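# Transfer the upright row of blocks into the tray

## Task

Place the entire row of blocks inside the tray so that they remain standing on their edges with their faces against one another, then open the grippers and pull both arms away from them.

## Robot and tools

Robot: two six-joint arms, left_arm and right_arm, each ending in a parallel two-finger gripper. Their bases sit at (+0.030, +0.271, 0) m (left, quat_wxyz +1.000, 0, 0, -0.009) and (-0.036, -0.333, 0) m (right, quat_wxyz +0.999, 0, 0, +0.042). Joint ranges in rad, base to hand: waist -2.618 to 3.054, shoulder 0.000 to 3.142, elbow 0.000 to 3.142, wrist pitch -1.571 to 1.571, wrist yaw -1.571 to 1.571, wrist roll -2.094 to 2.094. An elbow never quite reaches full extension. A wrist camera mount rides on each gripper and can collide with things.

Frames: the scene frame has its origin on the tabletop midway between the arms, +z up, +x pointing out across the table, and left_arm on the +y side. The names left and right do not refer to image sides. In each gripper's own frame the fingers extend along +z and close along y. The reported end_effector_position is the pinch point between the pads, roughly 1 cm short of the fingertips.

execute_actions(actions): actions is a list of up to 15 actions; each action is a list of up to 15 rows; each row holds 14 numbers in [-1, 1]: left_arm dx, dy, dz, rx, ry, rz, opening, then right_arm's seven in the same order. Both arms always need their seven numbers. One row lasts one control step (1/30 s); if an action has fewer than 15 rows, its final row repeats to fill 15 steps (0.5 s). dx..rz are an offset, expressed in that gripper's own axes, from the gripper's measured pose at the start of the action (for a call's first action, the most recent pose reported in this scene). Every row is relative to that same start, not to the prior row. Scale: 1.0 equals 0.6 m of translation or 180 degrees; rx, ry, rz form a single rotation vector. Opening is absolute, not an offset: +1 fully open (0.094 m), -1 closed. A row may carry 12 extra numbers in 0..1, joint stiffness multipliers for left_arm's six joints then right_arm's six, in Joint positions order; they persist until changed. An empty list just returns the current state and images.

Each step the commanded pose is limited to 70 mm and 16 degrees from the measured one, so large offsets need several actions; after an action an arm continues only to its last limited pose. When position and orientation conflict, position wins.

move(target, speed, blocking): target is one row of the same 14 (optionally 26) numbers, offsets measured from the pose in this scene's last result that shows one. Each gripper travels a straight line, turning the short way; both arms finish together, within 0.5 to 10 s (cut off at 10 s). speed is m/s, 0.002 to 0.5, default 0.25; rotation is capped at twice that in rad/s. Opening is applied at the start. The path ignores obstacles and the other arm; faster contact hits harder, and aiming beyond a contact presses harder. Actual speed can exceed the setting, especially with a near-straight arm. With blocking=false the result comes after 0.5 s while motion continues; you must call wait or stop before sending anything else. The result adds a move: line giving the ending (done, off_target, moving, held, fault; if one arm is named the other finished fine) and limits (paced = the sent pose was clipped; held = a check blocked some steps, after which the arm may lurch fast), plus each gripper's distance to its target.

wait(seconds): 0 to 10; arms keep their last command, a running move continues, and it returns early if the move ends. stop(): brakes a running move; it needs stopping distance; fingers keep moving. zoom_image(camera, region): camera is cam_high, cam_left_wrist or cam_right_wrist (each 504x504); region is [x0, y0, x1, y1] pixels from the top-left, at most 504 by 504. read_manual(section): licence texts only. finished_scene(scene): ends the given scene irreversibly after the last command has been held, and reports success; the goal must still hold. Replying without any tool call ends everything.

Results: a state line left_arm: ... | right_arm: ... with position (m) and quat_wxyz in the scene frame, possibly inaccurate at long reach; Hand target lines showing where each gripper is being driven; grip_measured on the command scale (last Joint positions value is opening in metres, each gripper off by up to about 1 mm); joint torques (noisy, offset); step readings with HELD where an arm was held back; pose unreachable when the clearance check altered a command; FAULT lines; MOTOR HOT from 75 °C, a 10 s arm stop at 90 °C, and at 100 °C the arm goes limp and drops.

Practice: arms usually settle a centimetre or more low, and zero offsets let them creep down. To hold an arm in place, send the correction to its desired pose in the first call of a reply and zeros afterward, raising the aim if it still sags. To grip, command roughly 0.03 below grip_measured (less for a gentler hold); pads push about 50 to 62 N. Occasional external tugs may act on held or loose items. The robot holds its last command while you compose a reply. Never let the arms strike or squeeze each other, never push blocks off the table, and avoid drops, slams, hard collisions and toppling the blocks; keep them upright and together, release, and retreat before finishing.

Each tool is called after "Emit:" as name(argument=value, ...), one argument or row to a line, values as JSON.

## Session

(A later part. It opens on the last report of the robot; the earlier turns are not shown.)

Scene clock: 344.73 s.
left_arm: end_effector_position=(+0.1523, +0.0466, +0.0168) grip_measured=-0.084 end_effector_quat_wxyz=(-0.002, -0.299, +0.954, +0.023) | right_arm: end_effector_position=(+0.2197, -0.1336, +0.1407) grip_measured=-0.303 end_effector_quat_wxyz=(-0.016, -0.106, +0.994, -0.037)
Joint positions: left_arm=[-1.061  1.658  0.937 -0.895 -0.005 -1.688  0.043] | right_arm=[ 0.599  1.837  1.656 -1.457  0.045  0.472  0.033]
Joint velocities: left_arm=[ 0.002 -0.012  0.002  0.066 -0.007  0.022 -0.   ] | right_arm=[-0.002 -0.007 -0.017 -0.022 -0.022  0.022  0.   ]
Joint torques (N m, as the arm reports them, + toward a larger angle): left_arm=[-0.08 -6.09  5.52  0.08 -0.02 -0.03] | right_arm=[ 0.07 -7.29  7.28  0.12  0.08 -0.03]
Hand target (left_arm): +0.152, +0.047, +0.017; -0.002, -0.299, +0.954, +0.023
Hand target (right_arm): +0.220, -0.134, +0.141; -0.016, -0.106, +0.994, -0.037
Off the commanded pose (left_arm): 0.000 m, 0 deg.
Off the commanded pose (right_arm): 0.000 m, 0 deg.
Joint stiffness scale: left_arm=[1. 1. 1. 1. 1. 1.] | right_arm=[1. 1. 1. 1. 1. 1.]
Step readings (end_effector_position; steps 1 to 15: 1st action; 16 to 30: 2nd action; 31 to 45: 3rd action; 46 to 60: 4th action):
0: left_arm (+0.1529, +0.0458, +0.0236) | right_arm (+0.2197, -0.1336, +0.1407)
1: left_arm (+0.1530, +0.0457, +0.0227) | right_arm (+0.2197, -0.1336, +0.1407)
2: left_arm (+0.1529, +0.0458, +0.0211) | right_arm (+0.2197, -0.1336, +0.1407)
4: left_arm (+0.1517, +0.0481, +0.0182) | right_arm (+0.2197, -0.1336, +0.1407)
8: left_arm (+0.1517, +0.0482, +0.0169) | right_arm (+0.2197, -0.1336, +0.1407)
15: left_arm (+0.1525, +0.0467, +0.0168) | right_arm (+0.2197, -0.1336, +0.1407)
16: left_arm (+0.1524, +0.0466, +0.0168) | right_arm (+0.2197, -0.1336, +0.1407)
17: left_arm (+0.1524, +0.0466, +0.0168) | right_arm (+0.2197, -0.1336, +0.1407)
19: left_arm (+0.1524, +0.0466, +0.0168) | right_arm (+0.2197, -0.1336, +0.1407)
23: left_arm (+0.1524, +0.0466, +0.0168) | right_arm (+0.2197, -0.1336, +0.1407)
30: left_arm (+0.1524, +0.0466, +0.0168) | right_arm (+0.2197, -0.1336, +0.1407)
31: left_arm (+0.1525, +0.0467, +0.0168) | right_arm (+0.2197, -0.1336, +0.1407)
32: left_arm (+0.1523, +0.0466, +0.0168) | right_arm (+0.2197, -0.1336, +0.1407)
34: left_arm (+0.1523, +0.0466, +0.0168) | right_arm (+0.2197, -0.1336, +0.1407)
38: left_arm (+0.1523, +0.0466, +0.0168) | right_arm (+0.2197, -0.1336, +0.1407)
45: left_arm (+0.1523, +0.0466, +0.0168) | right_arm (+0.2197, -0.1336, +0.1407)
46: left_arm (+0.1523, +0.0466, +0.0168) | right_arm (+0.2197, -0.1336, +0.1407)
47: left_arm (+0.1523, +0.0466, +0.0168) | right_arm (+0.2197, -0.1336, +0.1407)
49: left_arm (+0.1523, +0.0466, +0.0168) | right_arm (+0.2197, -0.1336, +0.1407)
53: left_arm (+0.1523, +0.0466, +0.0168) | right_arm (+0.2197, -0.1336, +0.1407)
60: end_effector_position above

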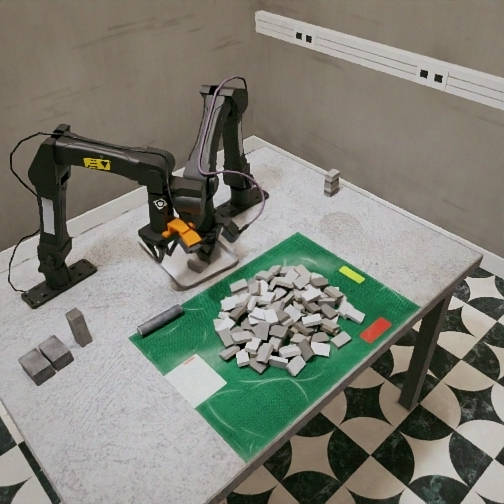

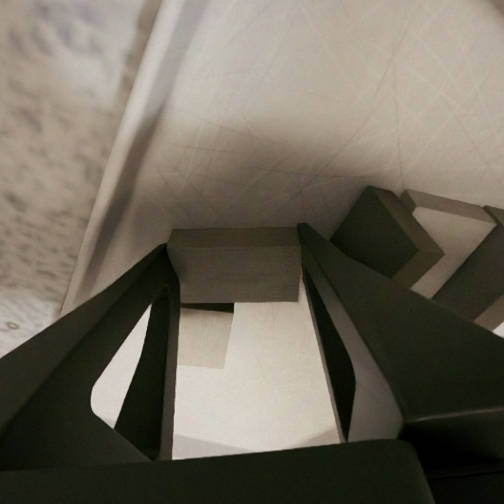

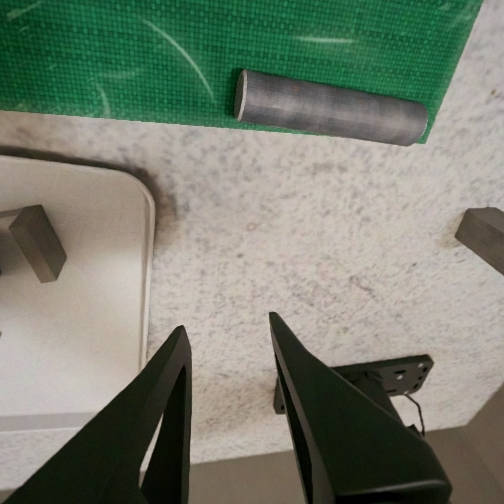

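Emit:
move(
  target=[0,0,-0.1,0,0,0,-0.12,0,0,0,0,0,0,-0.3],
  speed=0.1,
)

Emit:
move(
  target=[-0.055,-0.07,-0.13,0,0,-0.1,-0.12,0,0,0,0,0,0,-0.3],
  speed=0.15,
)

Scene clock: 348.23 s.
left_arm: end_effector_position=(+0.1510, +0.0491, +0.0637) grip_measured=-0.084 end_effector_quat_wxyz=(-0.005, -0.299, +0.953, +0.040) | right_arm: end_effector_position=(+0.2197, -0.1336, +0.1407) grip_measured=-0.303 end_effector_quat_wxyz=(-0.016, -0.106, +0.994, -0.037)
Joint positions: left_arm=[-1.061  1.61   1.084 -1.124 -0.005 -1.688  0.043] | right_arm=[ 0.599  1.837  1.656 -1.457  0.045  0.472  0.033]
Joint velocities: left_arm=[ 0.002  0.002 -0.007  0.066 -0.051  0.037 -0.001] | right_arm=[-0.022  0.002  0.017 -0.051  0.11   0.022 -0.001]
Joint torques (N m, as the arm reports them, + toward a larger angle): left_arm=[-0.12 -8.05  8.2  -0.12 -0.01 -0.01] | right_arm=[-0.02 -7.24  7.3   0.12  0.1  -0.03]
Hand target (left_arm): +0.153, +0.045, +0.076; -0.002, -0.299, +0.954, +0.023
Hand target (right_arm): +0.220, -0.134, +0.141; -0.016, -0.106, +0.994, -0.037
Off the commanded pose (left_arm): 0.014 m, 2 deg.
Off the commanded pose (right_arm): 0.000 m, 0 deg.
Joint stiffness scale: left_arm=[1. 1. 1. 1. 1. 1.] | right_arm=[1. 1. 1. 1. 1. 1.]
move: off_target (left_arm)

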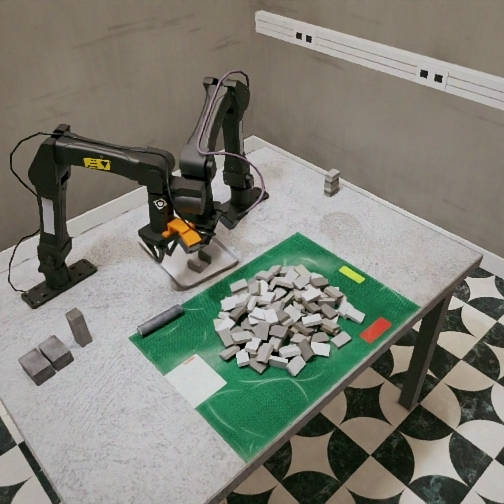

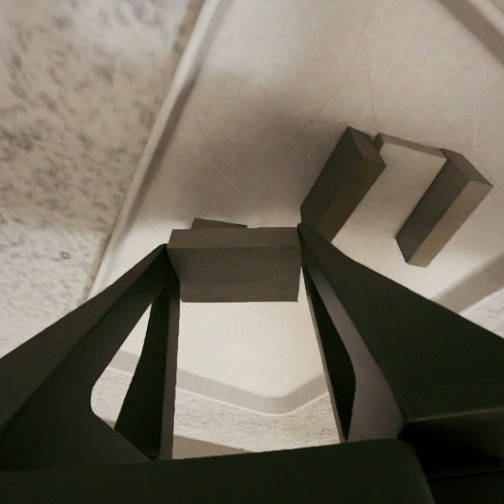

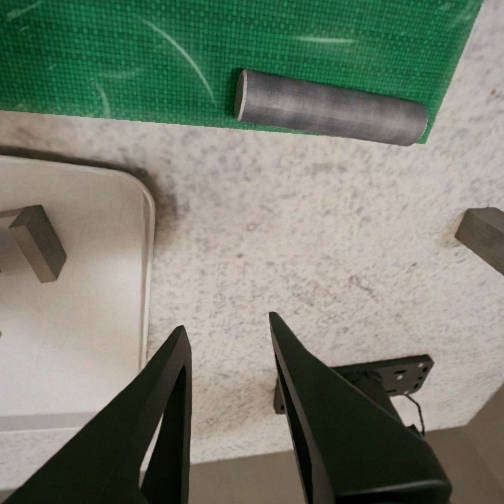

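Scene clock: 349.57 s.
left_arm: end_effector_position=(+0.1741, +0.0343, +0.0924) grip_measured=-0.083 end_effector_quat_wxyz=(-0.002, -0.353, +0.935, +0.024) | right_arm: end_effector_position=(+0.2197, -0.1336, +0.1407) grip_measured=-0.303 end_effector_quat_wxyz=(-0.016, -0.106, +0.994, -0.037)
Joint positions: left_arm=[-1.012  1.647  1.242 -1.214 -0.004 -1.752  0.043] | right_arm=[ 0.599  1.837  1.656 -1.457  0.045  0.472  0.033]
Joint velocities: left_arm=[-0.012  0.002 -0.012  0.022 -0.037 -0.022 -0.001] | right_arm=[-0.017  0.002 -0.002 -0.051 -0.037  0.007 -0.   ]
Joint torques (N m, as the arm reports them, + toward a larger angle): left_arm=[-0.11 -6.51  5.8   0.08  0.    0.02] | right_arm=[-0.02 -7.29  7.36  0.11  0.09 -0.02]
Hand target (left_arm): +0.173, +0.036, +0.092; -0.002, -0.352, +0.936, +0.028
Hand target (right_arm): +0.220, -0.134, +0.141; -0.016, -0.106, +0.994, -0.037
Off the commanded pose (left_arm): 0.056 m, 12 deg.
Off the commanded pose (right_arm): 0.000 m, 0 deg.
Joint stiffness scale: left_arm=[1. 1. 1. 1. 1. 1.] | right_arm=[1. 1. 1. 1. 1. 1.]
move: held (left_arm); limits=held; held on 23 of 40 steps (left_arm), including the last (left_arm)
pose unreachable (left arm): on one or more control steps of this call, first in action 0 (counted from 0), this arm could not follow its commanded pose, so it was not sent that pose on those steps. On the call's last step it was still not sent that pose. It may still have moved: this result reports where it is.
cause: the commanded pose would bring a part of the arm too close to another arm (this arm's wrist (the part past joint 4) and the other arm's wrist (the part past joint 4)).

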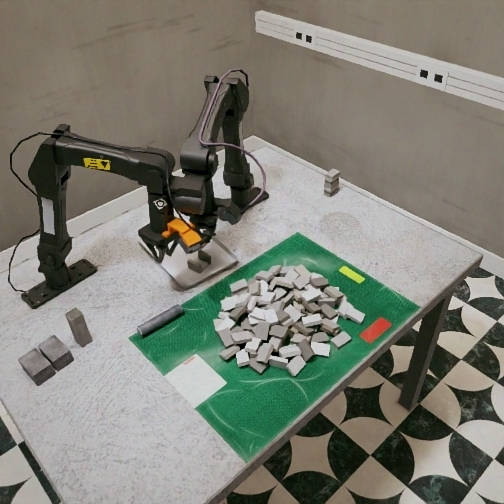

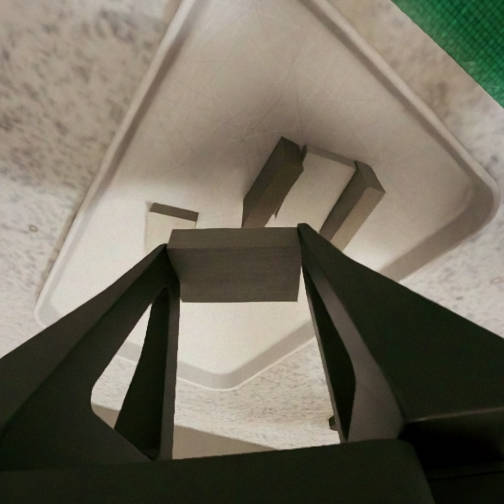

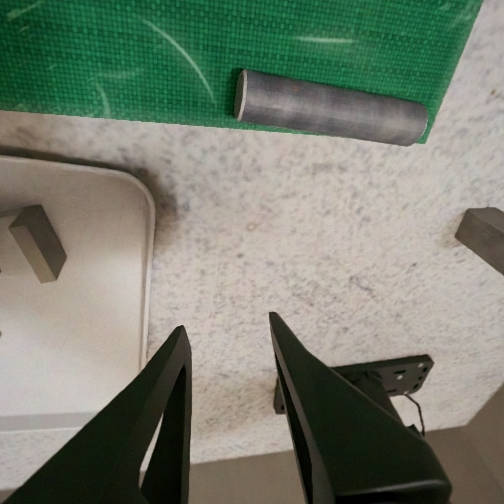

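Emit:
move(
  target=[0,0,0,0,0,0,-0.12,0.12,0,-0.03,0,0,0.25,-0.2],
)

Emit:
move(
  target=[0,0,0,0,0,0,-0.12,0,0,0,-0.5,0,0,-0.2],
)

Scene clock: 354.10 s.
left_arm: end_effector_position=(+0.1741, +0.0343, +0.0924) grip_measured=-0.083 end_effector_quat_wxyz=(-0.002, -0.353, +0.935, +0.024) | right_arm: end_effector_position=(+0.2144, -0.1351, +0.1399) grip_measured=-0.203 end_effector_quat_wxyz=(-0.017, -0.051, +0.998, -0.040)
Joint positions: left_arm=[-1.012  1.647  1.242 -1.214 -0.004 -1.752  0.043] | right_arm=[ 0.606  1.825  1.638 -1.459  0.044  0.589  0.037]
Joint velocities: left_arm=[ 0.002 -0.012 -0.012  0.007 -0.037 -0.037 -0.   ] | right_arm=[-0.002 -0.002 -0.017 -0.051 -0.022 -0.037 -0.001]
Joint torques (N m, as the arm reports them, + toward a larger angle): left_arm=[-0.09 -6.52  6.04  0.11  0.   -0.03] | right_arm=[-0.05 -7.06  7.48  0.13  0.1  -0.08]
Hand target (left_arm): +0.174, +0.034, +0.092; -0.002, -0.353, +0.935, +0.024
Hand target (right_arm): +0.216, -0.135, +0.140; -0.016, -0.052, +0.998, -0.039
Off the commanded pose (left_arm): 0.000 m, 0 deg.
Off the commanded pose (right_arm): 0.069 m, 39 deg; orientation clipped at the last step of the last action.
Joint stiffness scale: left_arm=[1. 1. 1. 1. 1. 1.] | right_arm=[1. 1. 1. 1. 1. 1.]
move: held (right_arm); limits=paced,held; held on 45 of 57 steps (right_arm), including the last (right_arm)
pose unreachable (right arm): on one or more control steps of this call, first in action 0 (counted from 0), this arm could not follow its commanded pose, so it was not sent that pose on those steps. On the call's last step it was still not sent that pose. It may still have moved: this result reports where it is.
cause: the commanded pose would bring a part of the arm too close to another arm (this arm's wrist (the part past joint 4) and the other arm's wrist (the part past joint 4)).

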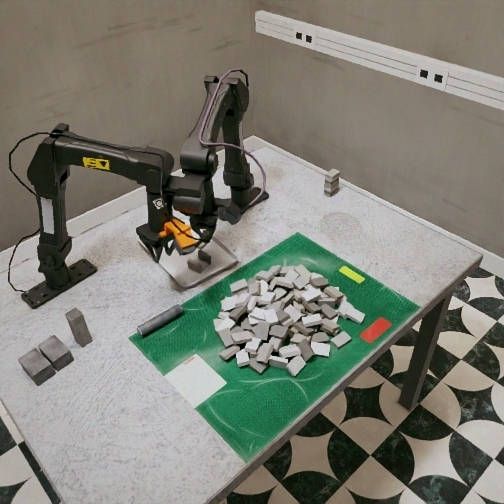

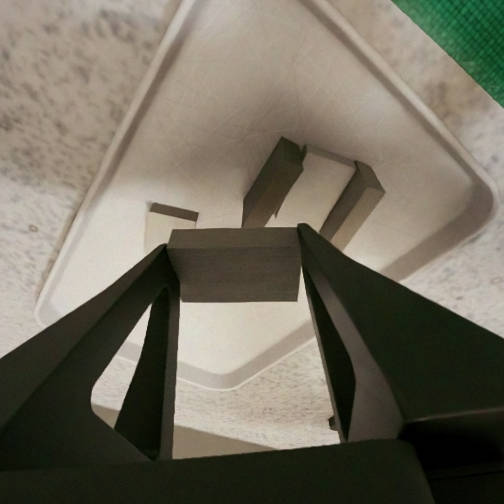

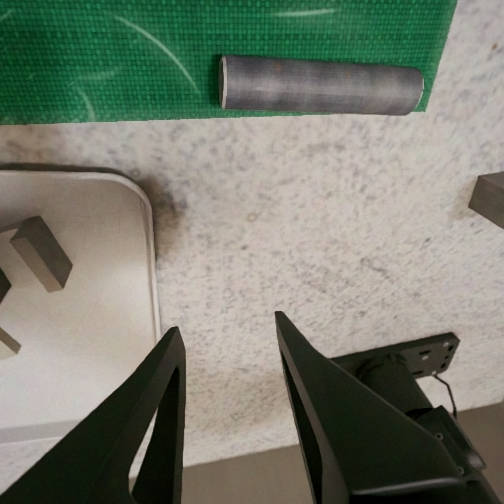

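Scene clock: 358.47 s.
left_arm: end_effector_position=(+0.1741, +0.0343, +0.0924) grip_measured=-0.083 end_effector_quat_wxyz=(-0.002, -0.353, +0.935, +0.024) | right_arm: end_effector_position=(+0.2049, -0.1394, +0.1321) grip_measured=-0.202 end_effector_quat_wxyz=(-0.066, -0.020, +0.744, +0.665)
Joint positions: left_arm=[-1.012  1.647  1.242 -1.214 -0.004 -1.752  0.043] | right_arm=[-0.02   1.887  0.972 -1.176 -1.447 -0.452  0.037]
Joint velocities: left_arm=[-0.007  0.007 -0.007 -0.066 -0.022 -0.022 -0.   ] | right_arm=[-0.002  0.022 -0.007 -0.11  -0.081 -0.154 -0.   ]
Joint torques (N m, as the arm reports them, + toward a larger angle): left_arm=[-0.01 -6.5   6.1   0.08 -0.02 -0.02] | right_arm=[-0.75 -5.91  8.89 -0.65 -0.77 -0.18]
Hand target (left_arm): +0.174, +0.034, +0.092; -0.002, -0.353, +0.935, +0.024
Hand target (right_arm): +0.215, -0.140, +0.141; -0.050, -0.023, +0.737, +0.673
Off the commanded pose (left_arm): 0.000 m, 0 deg.
Off the commanded pose (right_arm): 0.013 m, 3 deg.
Joint stiffness scale: left_arm=[1. 1. 1. 1. 1. 1.] | right_arm=[1. 1. 1. 1. 1. 1.]
move: off_target (right_arm)

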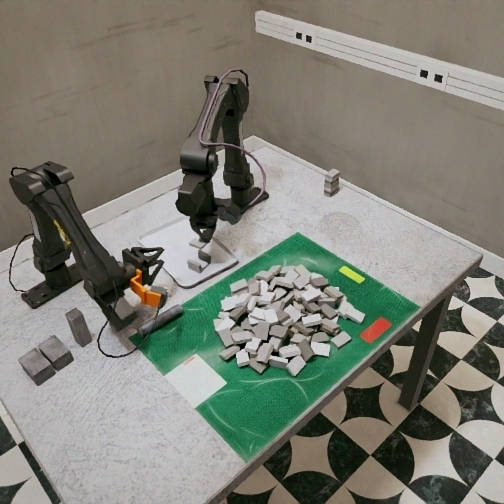

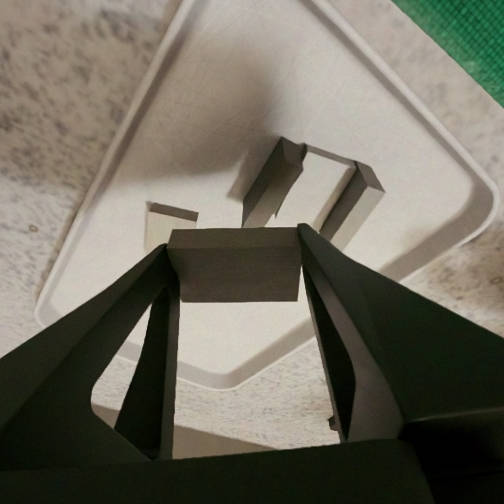

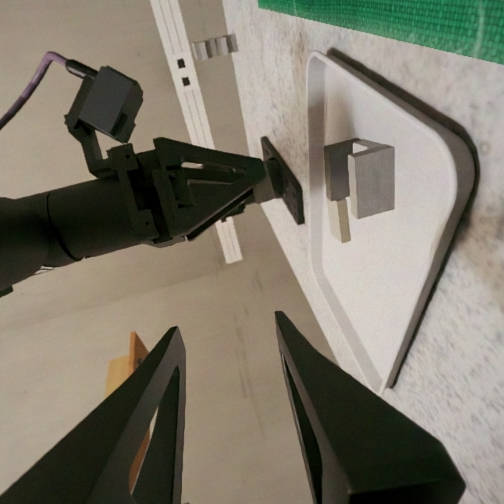

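Emit:
move(
  target=[-0.013,-0.045,-0.1,0,0,-0.06,-0.12,0,0,0,0,-0.217,0,-0.2],
  speed=0.2,
)

Scene clock: 364.47 s.
left_arm: end_effector_position=(+0.1946, +0.0170, +0.1458) grip_measured=-0.083 end_effector_quat_wxyz=(-0.001, -0.432, +0.901, +0.026) | right_arm: end_effector_position=(+0.2057, -0.1387, +0.1417) grip_measured=-0.202 end_effector_quat_wxyz=(+0.184, +0.199, +0.722, +0.636)
Joint positions: left_arm=[-0.983  1.737  1.556 -1.442 -0.004 -1.896  0.043] | right_arm=[ 0.193  1.166  0.096  0.904 -0.737  1.445  0.037]
Joint velocities: left_arm=[ 0.012 -0.012 -0.012  0.022 -0.007 -0.037 -0.001] | right_arm=[-0.012 -0.007  0.007  0.051  0.037  0.051  0.   ]
Joint torques (N m, as the arm reports them, + toward a larger angle): left_arm=[ 0.68 -6.97  8.7  -0.07 -0.02 -0.04] | right_arm=[ 1.02 -0.96  5.29  2.25  0.09 -0.04]
Hand target (left_arm): +0.199, +0.017, +0.151; -0.000, -0.439, +0.898, +0.024
Hand target (right_arm): +0.202, -0.138, +0.137; +0.183, +0.199, +0.723, +0.635
Off the commanded pose (left_arm): 0.007 m, 1 deg.
Off the commanded pose (right_arm): 0.010 m, 1 deg.
Joint stiffness scale: left_arm=[1. 1. 1. 1. 1. 1.] | right_arm=[1. 1. 1. 1. 1. 1.]
move: done; limits=paced

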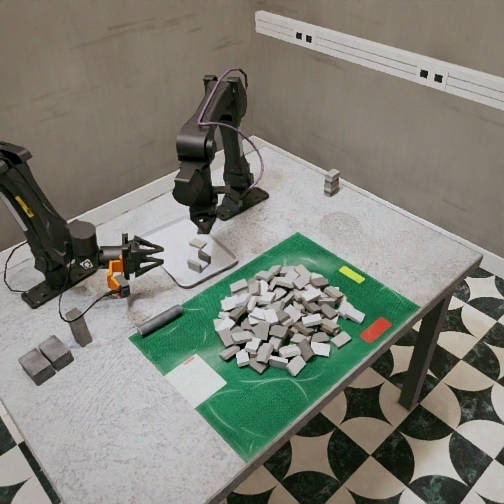

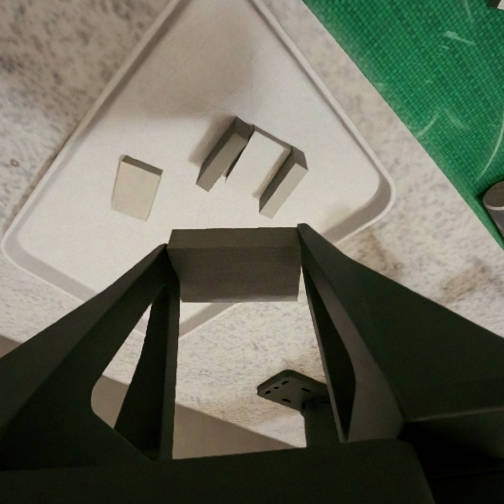

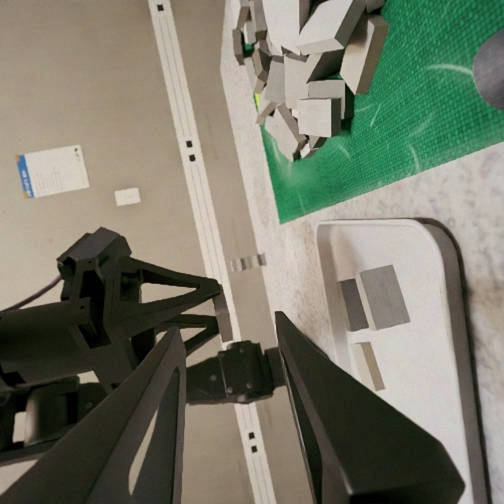

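Emit:
move(
  target=[0,0,0,0,0,0,-0.12,0.17,0.03,0.147,0,-0.04,0,-0.2],
  speed=0.2,
)

Scene clock: 368.60 s.
left_arm: end_effector_position=(+0.1946, +0.0170, +0.1458) grip_measured=-0.083 end_effector_quat_wxyz=(-0.001, -0.432, +0.901, +0.026) | right_arm: end_effector_position=(+0.1611, -0.0155, +0.1305) grip_measured=-0.202 end_effector_quat_wxyz=(+0.222, +0.243, +0.723, +0.608)
Joint positions: left_arm=[-0.983  1.737  1.556 -1.442 -0.004 -1.896  0.043] | right_arm=[1.029 1.461 0.238 1.056 0.213 1.581 0.037]
Joint velocities: left_arm=[-0.007  0.002 -0.017  0.022  0.007  0.051  0.   ] | right_arm=[-0.002 -0.002 -0.002  0.037 -0.022  0.037  0.   ]
Joint torques (N m, as the arm reports them, + toward a larger angle): left_arm=[-0.06 -7.31  6.09  0.09  0.    0.02] | right_arm=[ 1.   -2.75  9.78  2.37  0.2  -0.03]
Hand target (left_arm): +0.195, +0.017, +0.146; -0.001, -0.432, +0.901, +0.026
Hand target (right_arm): +0.164, -0.006, +0.146; +0.226, +0.241, +0.708, +0.625
Off the commanded pose (left_arm): 0.000 m, 0 deg.
Off the commanded pose (right_arm): 0.019 m, 2 deg.
Joint stiffness scale: left_arm=[1. 1. 1. 1. 1. 1.] | right_arm=[1. 1. 1. 1. 1. 1.]
move: off_target (right_arm)

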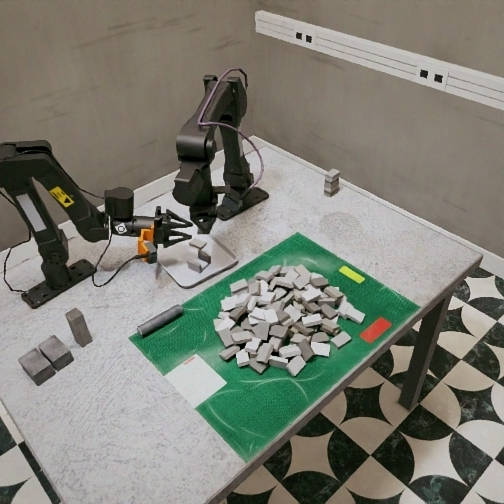

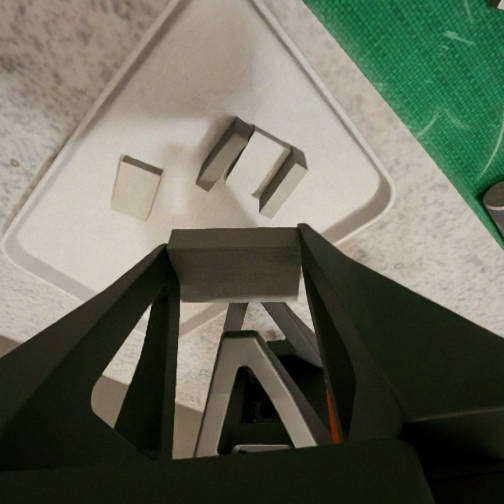

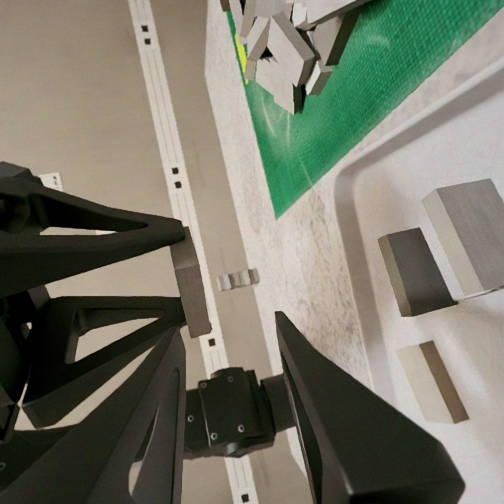

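Emit:
execute_actions(
  actions=[
    [[0,0,0,0,0,0,-0.12,0.008,0.035,0.02,-0.03,0,0,-0.2]],
    [[0,0,0,0,0,0,-0.12,0,0,0,0,0,0,-0.2]],
  ],
)

Scene clock: 371.57 s.
left_arm: end_effector_position=(+0.1946, +0.0170, +0.1458) grip_measured=-0.083 end_effector_quat_wxyz=(-0.001, -0.432, +0.901, +0.026) | right_arm: end_effector_position=(+0.1643, -0.0100, +0.1342) grip_measured=-0.202 end_effector_quat_wxyz=(+0.227, +0.239, +0.707, +0.625)
Joint positions: left_arm=[-0.983  1.737  1.556 -1.442 -0.004 -1.896  0.043] | right_arm=[1.029 1.537 0.242 1.176 0.215 1.574 0.037]
Joint velocities: left_arm=[-0.007  0.002  0.002  0.007 -0.051 -0.022  0.001] | right_arm=[-0.017  0.002 -0.022  0.037 -0.037 -0.066 -0.   ]
Joint torques (N m, as the arm reports them, + toward a larger angle): left_arm=[-0.11 -7.31  6.08  0.09  0.    0.01] | right_arm=[ 0.01 -3.81  6.06  2.18  0.05 -0.03]
Hand target (left_arm): +0.195, +0.017, +0.146; -0.001, -0.432, +0.901, +0.026
Hand target (right_arm): +0.164, -0.010, +0.134; +0.227, +0.239, +0.707, +0.625
Off the commanded pose (left_arm): 0.000 m, 0 deg.
Off the commanded pose (right_arm): 0.000 m, 0 deg.
Joint stiffness scale: left_arm=[1. 1. 1. 1. 1. 1.] | right_arm=[1. 1. 1. 1. 1. 1.]
Step readings (end_effector_position; steps 1 to 15: 1st action; 16 to 30: 2nd action):
0: left_arm (+0.1946, +0.0170, +0.1458) | right_arm (+0.1615, -0.0157, +0.1308)
1: left_arm (+0.1946, +0.0170, +0.1458) | right_arm (+0.1618, -0.0150, +0.1314)
2: left_arm (+0.1946, +0.0170, +0.1458) | right_arm (+0.1625, -0.0136, +0.1313)
4: left_arm (+0.1946, +0.0170, +0.1458) | right_arm (+0.1634, -0.0118, +0.1277)
8: left_arm (+0.1946, +0.0170, +0.1458) | right_arm (+0.1639, -0.0108, +0.1276)
15: left_arm (+0.1946, +0.0170, +0.1458) | right_arm (+0.1643, -0.0100, +0.1341)
16: left_arm (+0.1946, +0.0170, +0.1458) | right_arm (+0.1643, -0.0100, +0.1342)
17: left_arm (+0.1946, +0.0170, +0.1458) | right_arm (+0.1643, -0.0100, +0.1342)
19: left_arm (+0.1946, +0.0170, +0.1458) | right_arm (+0.1643, -0.0100, +0.1342)
23: left_arm (+0.1946, +0.0170, +0.1458) | right_arm (+0.1643, -0.0100, +0.1342)
30: end_effector_position above

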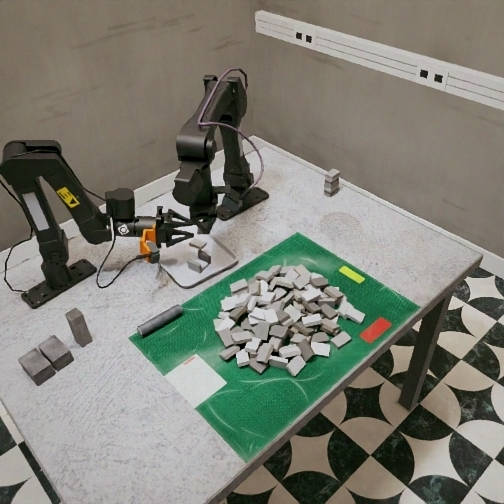

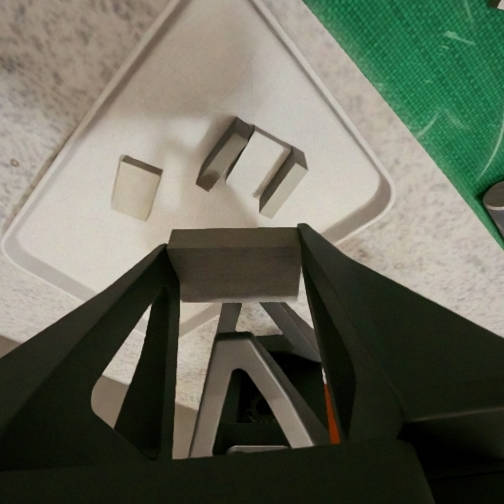

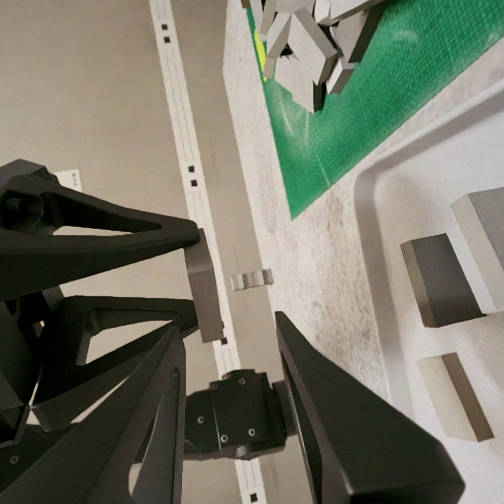

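Emit:
execute_actions(
  actions=[
    [[0,0,0.015,0,0,0,-0.12,0,0.025,0,0,0,0,-0.2]],
    [[0,0,0,0,0,0,-0.12,0,0,0,0,0,0,-0.2]],
  ],
)

Scene clock: 373.67 s.
left_arm: end_effector_position=(+0.1942, +0.0176, +0.1370) grip_measured=-0.083 end_effector_quat_wxyz=(-0.002, -0.432, +0.901, +0.028) | right_arm: end_effector_position=(+0.1623, -0.0140, +0.1367) grip_measured=-0.202 end_effector_quat_wxyz=(+0.226, +0.240, +0.716, +0.616)
Joint positions: left_arm=[-0.983  1.737  1.521 -1.411 -0.004 -1.896  0.043] | right_arm=[1.029 1.463 0.242 1.077 0.215 1.574 0.037]
Joint velocities: left_arm=[-0.012 -0.017  0.017 -0.022  0.051 -0.022  0.   ] | right_arm=[ 0.012  0.002 -0.012  0.007  0.051 -0.007 -0.003]
Joint torques (N m, as the arm reports them, + toward a larger angle): left_arm=[ 0.02 -7.23  6.17  0.08  0.02  0.  ] | right_arm=[ 0.   -3.5   6.46  2.17  0.07 -0.02]
Hand target (left_arm): +0.194, +0.018, +0.137; -0.002, -0.432, +0.901, +0.028
Hand target (right_arm): +0.162, -0.014, +0.137; +0.226, +0.240, +0.716, +0.616
Off the commanded pose (left_arm): 0.000 m, 0 deg.
Off the commanded pose (right_arm): 0.000 m, 0 deg.
Joint stiffness scale: left_arm=[1. 1. 1. 1. 1. 1.] | right_arm=[1. 1. 1. 1. 1. 1.]
Step readings (end_effector_position; steps 1 to 15: 1st action; 16 to 30: 2nd action):
0: left_arm (+0.1946, +0.0170, +0.1458) | right_arm (+0.1643, -0.0100, +0.1342)
1: left_arm (+0.1947, +0.0169, +0.1444) | right_arm (+0.1640, -0.0105, +0.1340)
2: left_arm (+0.1945, +0.0171, +0.1426) | right_arm (+0.1636, -0.0114, +0.1353)
4: left_arm (+0.1936, +0.0186, +0.1386) | right_arm (+0.1631, -0.0124, +0.1415)
8: left_arm (+0.1934, +0.0190, +0.1371) | right_arm (+0.1627, -0.0132, +0.1428)
15: left_arm (+0.1942, +0.0177, +0.1370) | right_arm (+0.1623, -0.0140, +0.1367)
16: left_arm (+0.1942, +0.0176, +0.1370) | right_arm (+0.1623, -0.0140, +0.1367)
17: left_arm (+0.1942, +0.0176, +0.1370) | right_arm (+0.1623, -0.0140, +0.1367)
19: left_arm (+0.1942, +0.0176, +0.1370) | right_arm (+0.1623, -0.0140, +0.1367)
23: left_arm (+0.1942, +0.0176, +0.1370) | right_arm (+0.1623, -0.0140, +0.1367)
30: end_effector_position above

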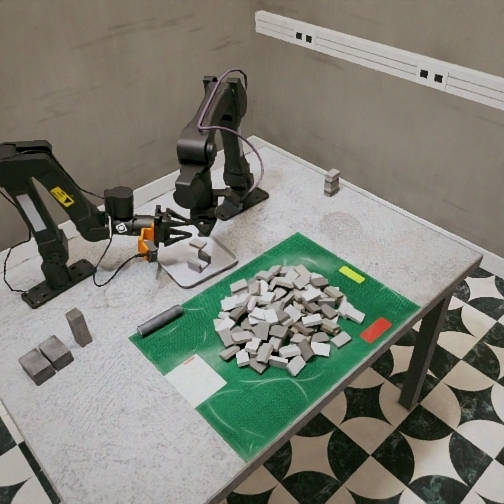

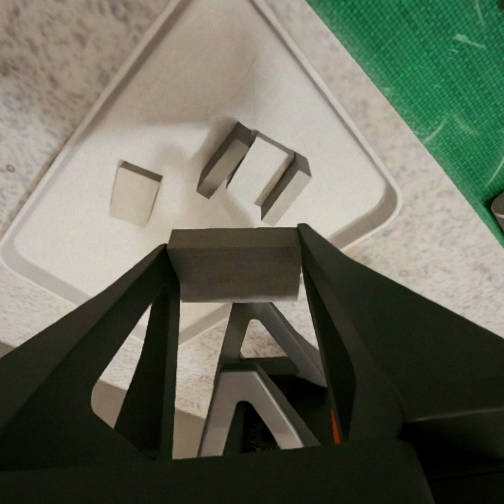

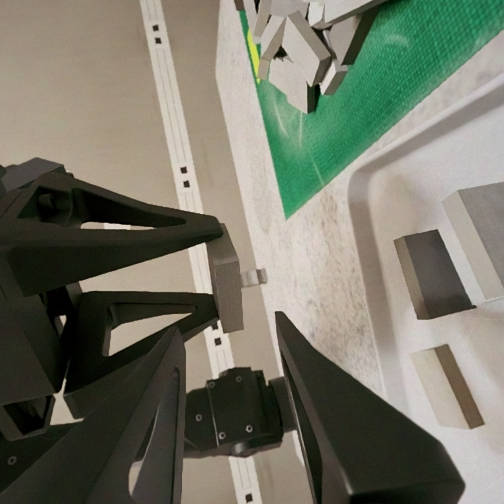

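Emit:
execute_actions(
  actions=[
    [[0.02,0.005,0,0,0,0,-0.12,0,0,0,0,0,0,-0.2],[0.04,0.01,-0.004,0,0,0,-0.12,0,0,0,0,0,0,-0.2],[0.05,0.01,-0.008,0,0,0,-0.12,0,0,0,0,0,0,-0.2]],
    [[0,0,0,0,0,0,-0.12,0,0,0,0,0,0,-0.2]],
  ],
)

Scene clock: 376.90 s.
left_arm: end_effector_position=(+0.1684, -0.0004, +0.1354) grip_measured=-0.083 end_effector_quat_wxyz=(-0.004, -0.427, +0.904, +0.032) | right_arm: end_effector_position=(+0.1623, -0.0140, +0.1367) grip_measured=-0.202 end_effector_quat_wxyz=(+0.226, +0.240, +0.716, +0.616)
Joint positions: left_arm=[-1.08   1.753  1.533 -1.414  0.006 -1.981  0.043] | right_arm=[1.029 1.463 0.242 1.077 0.215 1.574 0.037]
Joint velocities: left_arm=[ 0.002 -0.007 -0.017  0.022  0.037 -0.051 -0.   ] | right_arm=[ 0.002 -0.007  0.002 -0.066 -0.022 -0.081  0.   ]
Joint torques (N m, as the arm reports them, + toward a larger angle): left_arm=[ 0.   -7.5   6.07  0.09 -0.01  0.01] | right_arm=[ 0.02 -3.5   6.57  2.16  0.06 -0.05]
Hand target (left_arm): +0.168, -0.000, +0.135; -0.004, -0.427, +0.904, +0.032
Hand target (right_arm): +0.162, -0.014, +0.137; +0.226, +0.240, +0.716, +0.616
Off the commanded pose (left_arm): 0.000 m, 0 deg.
Off the commanded pose (right_arm): 0.000 m, 0 deg.
Joint stiffness scale: left_arm=[1. 1. 1. 1. 1. 1.] | right_arm=[1. 1. 1. 1. 1. 1.]
Step readings (end_effector_position; steps 1 to 15: 1st action; 16 to 30: 2nd action):
0: left_arm (+0.1942, +0.0176, +0.1370) | right_arm (+0.1623, -0.0140, +0.1367)
1: left_arm (+0.1936, +0.0172, +0.1370) | right_arm (+0.1623, -0.0140, +0.1367)
2: left_arm (+0.1914, +0.0158, +0.1370) | right_arm (+0.1623, -0.0140, +0.1367)
4: left_arm (+0.1819, +0.0100, +0.1370) | right_arm (+0.1623, -0.0140, +0.1367)
8: left_arm (+0.1684, -0.0001, +0.1362) | right_arm (+0.1623, -0.0140, +0.1367)
15: left_arm (+0.1684, -0.0004, +0.1354) | right_arm (+0.1623, -0.0140, +0.1367)
16: left_arm (+0.1684, -0.0004, +0.1354) | right_arm (+0.1623, -0.0140, +0.1367)
17: left_arm (+0.1684, -0.0004, +0.1354) | right_arm (+0.1623, -0.0140, +0.1367)
19: left_arm (+0.1684, -0.0004, +0.1354) | right_arm (+0.1623, -0.0140, +0.1367)
23: left_arm (+0.1684, -0.0004, +0.1354) | right_arm (+0.1623, -0.0140, +0.1367)
30: end_effector_position above

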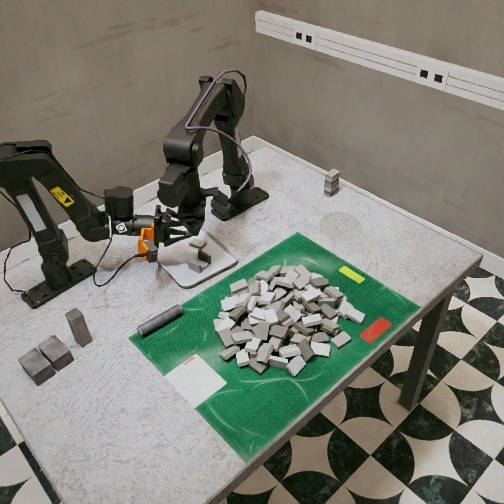

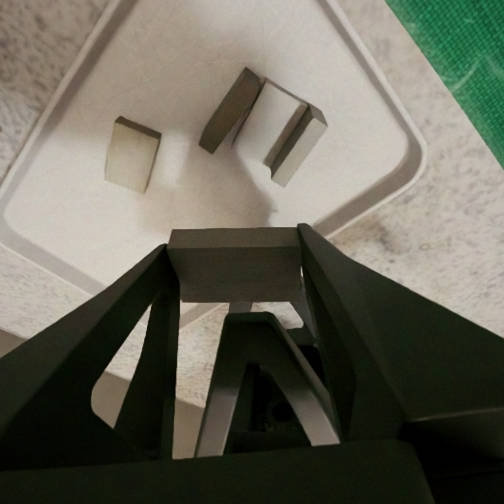

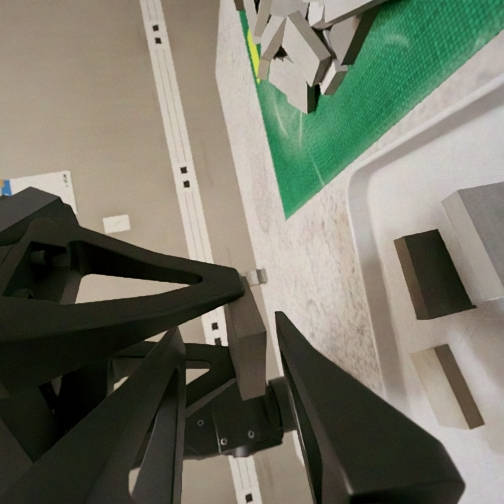

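Emit:
execute_actions(
  actions=[
    [[0,-0.01,-0.012,0,0,0,-0.12,0,0,0,0,0,0,-0.2]],
    [[0.015,0,-0.006,0,0,0,-0.12,0,0,0,0,0,0,-0.2],[0.028,0,-0.008,0,0,0,-0.12,0,0,0,0,0,0,-0.2]],
    [[0,0,0,0,0,0,-0.12,0,0,0,0,0,0,-0.2]],
  ],
)

Scene clock: 380.93 s.
left_arm: end_effector_position=(+0.1593, -0.0136, +0.1343) grip_measured=-0.083 end_effector_quat_wxyz=(-0.005, -0.424, +0.905, +0.038) | right_arm: end_effector_position=(+0.1623, -0.0140, +0.1367) grip_measured=-0.202 end_effector_quat_wxyz=(+0.226, +0.240, +0.716, +0.616)
Joint positions: left_arm=[-1.123  1.797  1.581 -1.432  0.011 -2.018  0.043] | right_arm=[1.029 1.463 0.242 1.077 0.215 1.574 0.037]
Joint velocities: left_arm=[-0.007  0.007  0.007 -0.007  0.037 -0.095 -0.   ] | right_arm=[-0.017  0.002  0.002  0.007  0.051  0.007  0.001]
Joint torques (N m, as the arm reports them, + toward a larger angle): left_arm=[-0.09 -7.82  6.13  0.03  0.02 -0.02] | right_arm=[ 0.02 -3.54  6.47  2.16  0.06 -0.04]
Hand target (left_arm): +0.159, -0.014, +0.134; -0.005, -0.424, +0.905, +0.038
Hand target (right_arm): +0.162, -0.014, +0.137; +0.226, +0.240, +0.716, +0.616
Off the commanded pose (left_arm): 0.000 m, 0 deg.
Off the commanded pose (right_arm): 0.000 m, 0 deg.
Joint stiffness scale: left_arm=[1. 1. 1. 1. 1. 1.] | right_arm=[1. 1. 1. 1. 1. 1.]
Step readings (end_effector_position; steps 1 to 15: 1st action; 16 to 30: 2nd action; 31 to 45: 3rd action):
0: left_arm (+0.1684, -0.0004, +0.1354) | right_arm (+0.1623, -0.0140, +0.1367)
1: left_arm (+0.1684, -0.0005, +0.1357) | right_arm (+0.1623, -0.0140, +0.1367)
2: left_arm (+0.1687, -0.0011, +0.1363) | right_arm (+0.1623, -0.0140, +0.1367)
4: left_arm (+0.1699, -0.0035, +0.1368) | right_arm (+0.1623, -0.0140, +0.1367)
8: left_arm (+0.1703, -0.0042, +0.1363) | right_arm (+0.1623, -0.0140, +0.1367)
15: left_arm (+0.1700, -0.0036, +0.1363) | right_arm (+0.1623, -0.0140, +0.1367)
16: left_arm (+0.1697, -0.0038, +0.1363) | right_arm (+0.1623, -0.0140, +0.1367)
17: left_arm (+0.1685, -0.0047, +0.1364) | right_arm (+0.1623, -0.0140, +0.1367)
19: left_arm (+0.1649, -0.0092, +0.1366) | right_arm (+0.1623, -0.0140, +0.1367)
23: left_arm (+0.1593, -0.0136, +0.1347) | right_arm (+0.1623, -0.0140, +0.1367)
30: left_arm (+0.1593, -0.0136, +0.1343) | right_arm (+0.1623, -0.0140, +0.1367)
31: left_arm (+0.1593, -0.0136, +0.1343) | right_arm (+0.1623, -0.0140, +0.1367)
32: left_arm (+0.1593, -0.0136, +0.1343) | right_arm (+0.1623, -0.0140, +0.1367)
34: left_arm (+0.1593, -0.0136, +0.1343) | right_arm (+0.1623, -0.0140, +0.1367)
38: left_arm (+0.1593, -0.0136, +0.1343) | right_arm (+0.1623, -0.0140, +0.1367)
45: end_effector_position above

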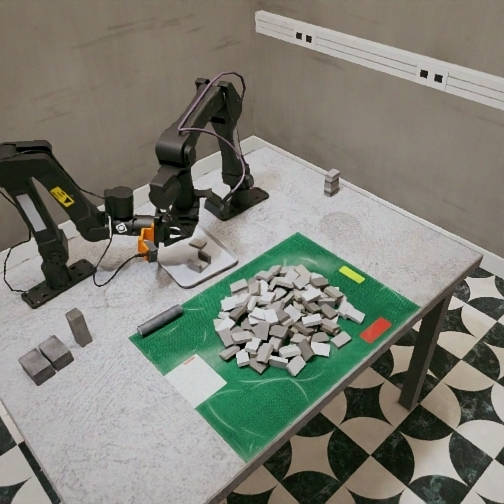

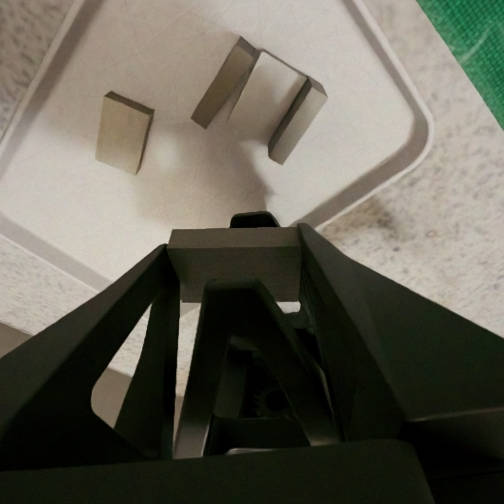

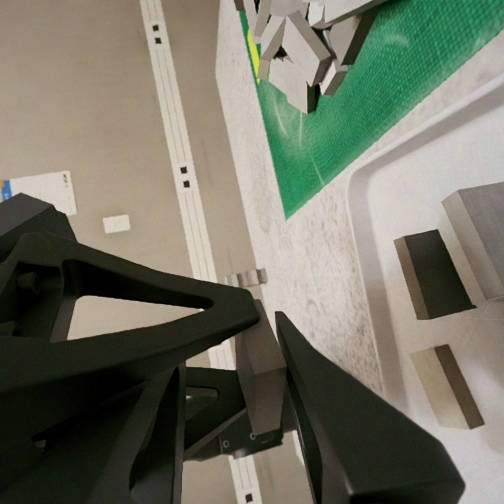

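Emit:
execute_actions(
  actions=[
    [[0,0,-0.012,0,0,0,-0.12,0,0,0,0,0,0,-0.45]],
    [[0,0,0,0,0,0,-0.12,0,0,0,0,0,0,-0.7]],
    [[0,0,0,0,0,0,-0.12,0,0,0,0,0,0,-0.83]],
    [[0,0,0,0,0,0,-0.12,0,0,0,0,0,0,-0.84]],
  ],
)

Scene clock: 384.33 s.
left_arm: end_effector_position=(+0.1592, -0.0128, +0.1357) grip_measured=-0.093 end_effector_quat_wxyz=(-0.005, -0.422, +0.906, +0.040) | right_arm: end_effector_position=(+0.1619, -0.0149, +0.1291) grip_measured=-0.801 end_effector_quat_wxyz=(+0.218, +0.249, +0.723, +0.607)
Joint positions: left_arm=[-1.123  1.797  1.587 -1.44   0.01  -2.013  0.043] | right_arm=[1.029 1.465 0.242 1.049 0.215 1.596 0.009]
Joint velocities: left_arm=[-0.012 -0.012  0.002  0.022 -0.037  0.007  0.   ] | right_arm=[-0.002 -0.017 -0.007 -0.037  0.007 -0.007 -0.   ]
Joint torques (N m, as the arm reports them, + toward a larger angle): left_arm=[ 0.05 -7.86  6.15  0.04  0.02 -0.01] | right_arm=[-0.02 -3.53  6.45  2.16  0.05 -0.07]
Hand target (left_arm): +0.159, -0.013, +0.136; -0.005, -0.423, +0.905, +0.040
Hand target (right_arm): +0.162, -0.015, +0.129; +0.219, +0.248, +0.723, +0.606
Off the commanded pose (left_arm): 0.000 m, 0 deg.
Off the commanded pose (right_arm): 0.000 m, 0 deg.
Joint stiffness scale: left_arm=[1. 1. 1. 1. 1. 1.] | right_arm=[1. 1. 1. 1. 1. 1.]
Step readings (end_effector_position; steps 1 to 15: 1st action; 16 to 30: 2nd action; 31 to 45: 3rd action; 46 to 60: 4th action):
0: left_arm (+0.1593, -0.0136, +0.1343) | right_arm (+0.1623, -0.0140, +0.1367)
1: left_arm (+0.1592, -0.0132, +0.1344) | right_arm (+0.1623, -0.0140, +0.1365)
2: left_arm (+0.1590, -0.0131, +0.1349) | right_arm (+0.1622, -0.0143, +0.1344)
4: left_arm (+0.1590, -0.0131, +0.1355) | right_arm (+0.1622, -0.0143, +0.1338)
8: left_arm (+0.1590, -0.0131, +0.1357) | right_arm (+0.1622, -0.0143, +0.1338)
15: left_arm (+0.1590, -0.0131, +0.1357) | right_arm (+0.1622, -0.0143, +0.1338)
16: left_arm (+0.1591, -0.0129, +0.1357) | right_arm (+0.1621, -0.0144, +0.1330)
17: left_arm (+0.1589, -0.0128, +0.1357) | right_arm (+0.1619, -0.0148, +0.1303)
19: left_arm (+0.1588, -0.0129, +0.1358) | right_arm (+0.1619, -0.0149, +0.1292)
23: left_arm (+0.1588, -0.0129, +0.1358) | right_arm (+0.1619, -0.0149, +0.1292)
30: left_arm (+0.1588, -0.0129, +0.1358) | right_arm (+0.1619, -0.0149, +0.1292)
31: left_arm (+0.1589, -0.0128, +0.1357) | right_arm (+0.1619, -0.0149, +0.1293)
32: left_arm (+0.1592, -0.0128, +0.1357) | right_arm (+0.1619, -0.0149, +0.1292)
34: left_arm (+0.1592, -0.0128, +0.1357) | right_arm (+0.1619, -0.0149, +0.1291)
38: left_arm (+0.1592, -0.0128, +0.1357) | right_arm (+0.1619, -0.0149, +0.1291)
45: left_arm (+0.1592, -0.0128, +0.1357) | right_arm (+0.1619, -0.0149, +0.1291)
46: left_arm (+0.1592, -0.0128, +0.1357) | right_arm (+0.1619, -0.0149, +0.1291)
47: left_arm (+0.1592, -0.0128, +0.1357) | right_arm (+0.1619, -0.0149, +0.1291)
49: left_arm (+0.1592, -0.0128, +0.1357) | right_arm (+0.1619, -0.0149, +0.1291)
53: left_arm (+0.1592, -0.0128, +0.1357) | right_arm (+0.1619, -0.0149, +0.1291)
60: end_effector_position above

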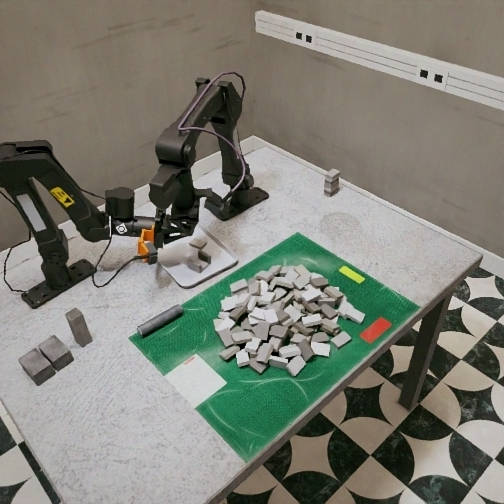

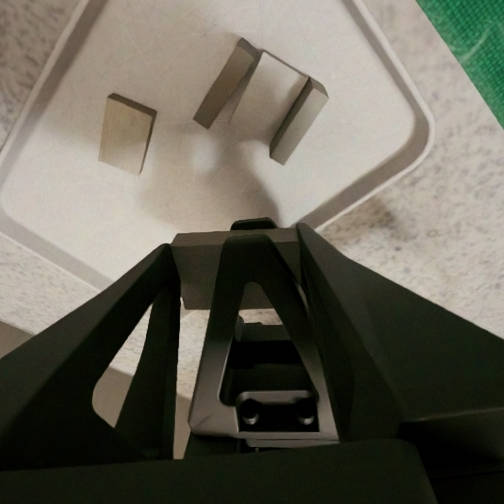

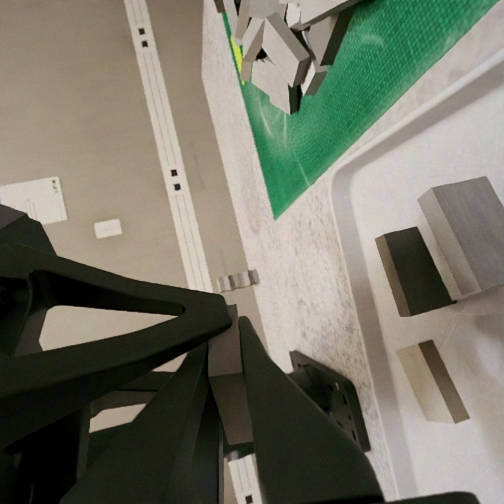

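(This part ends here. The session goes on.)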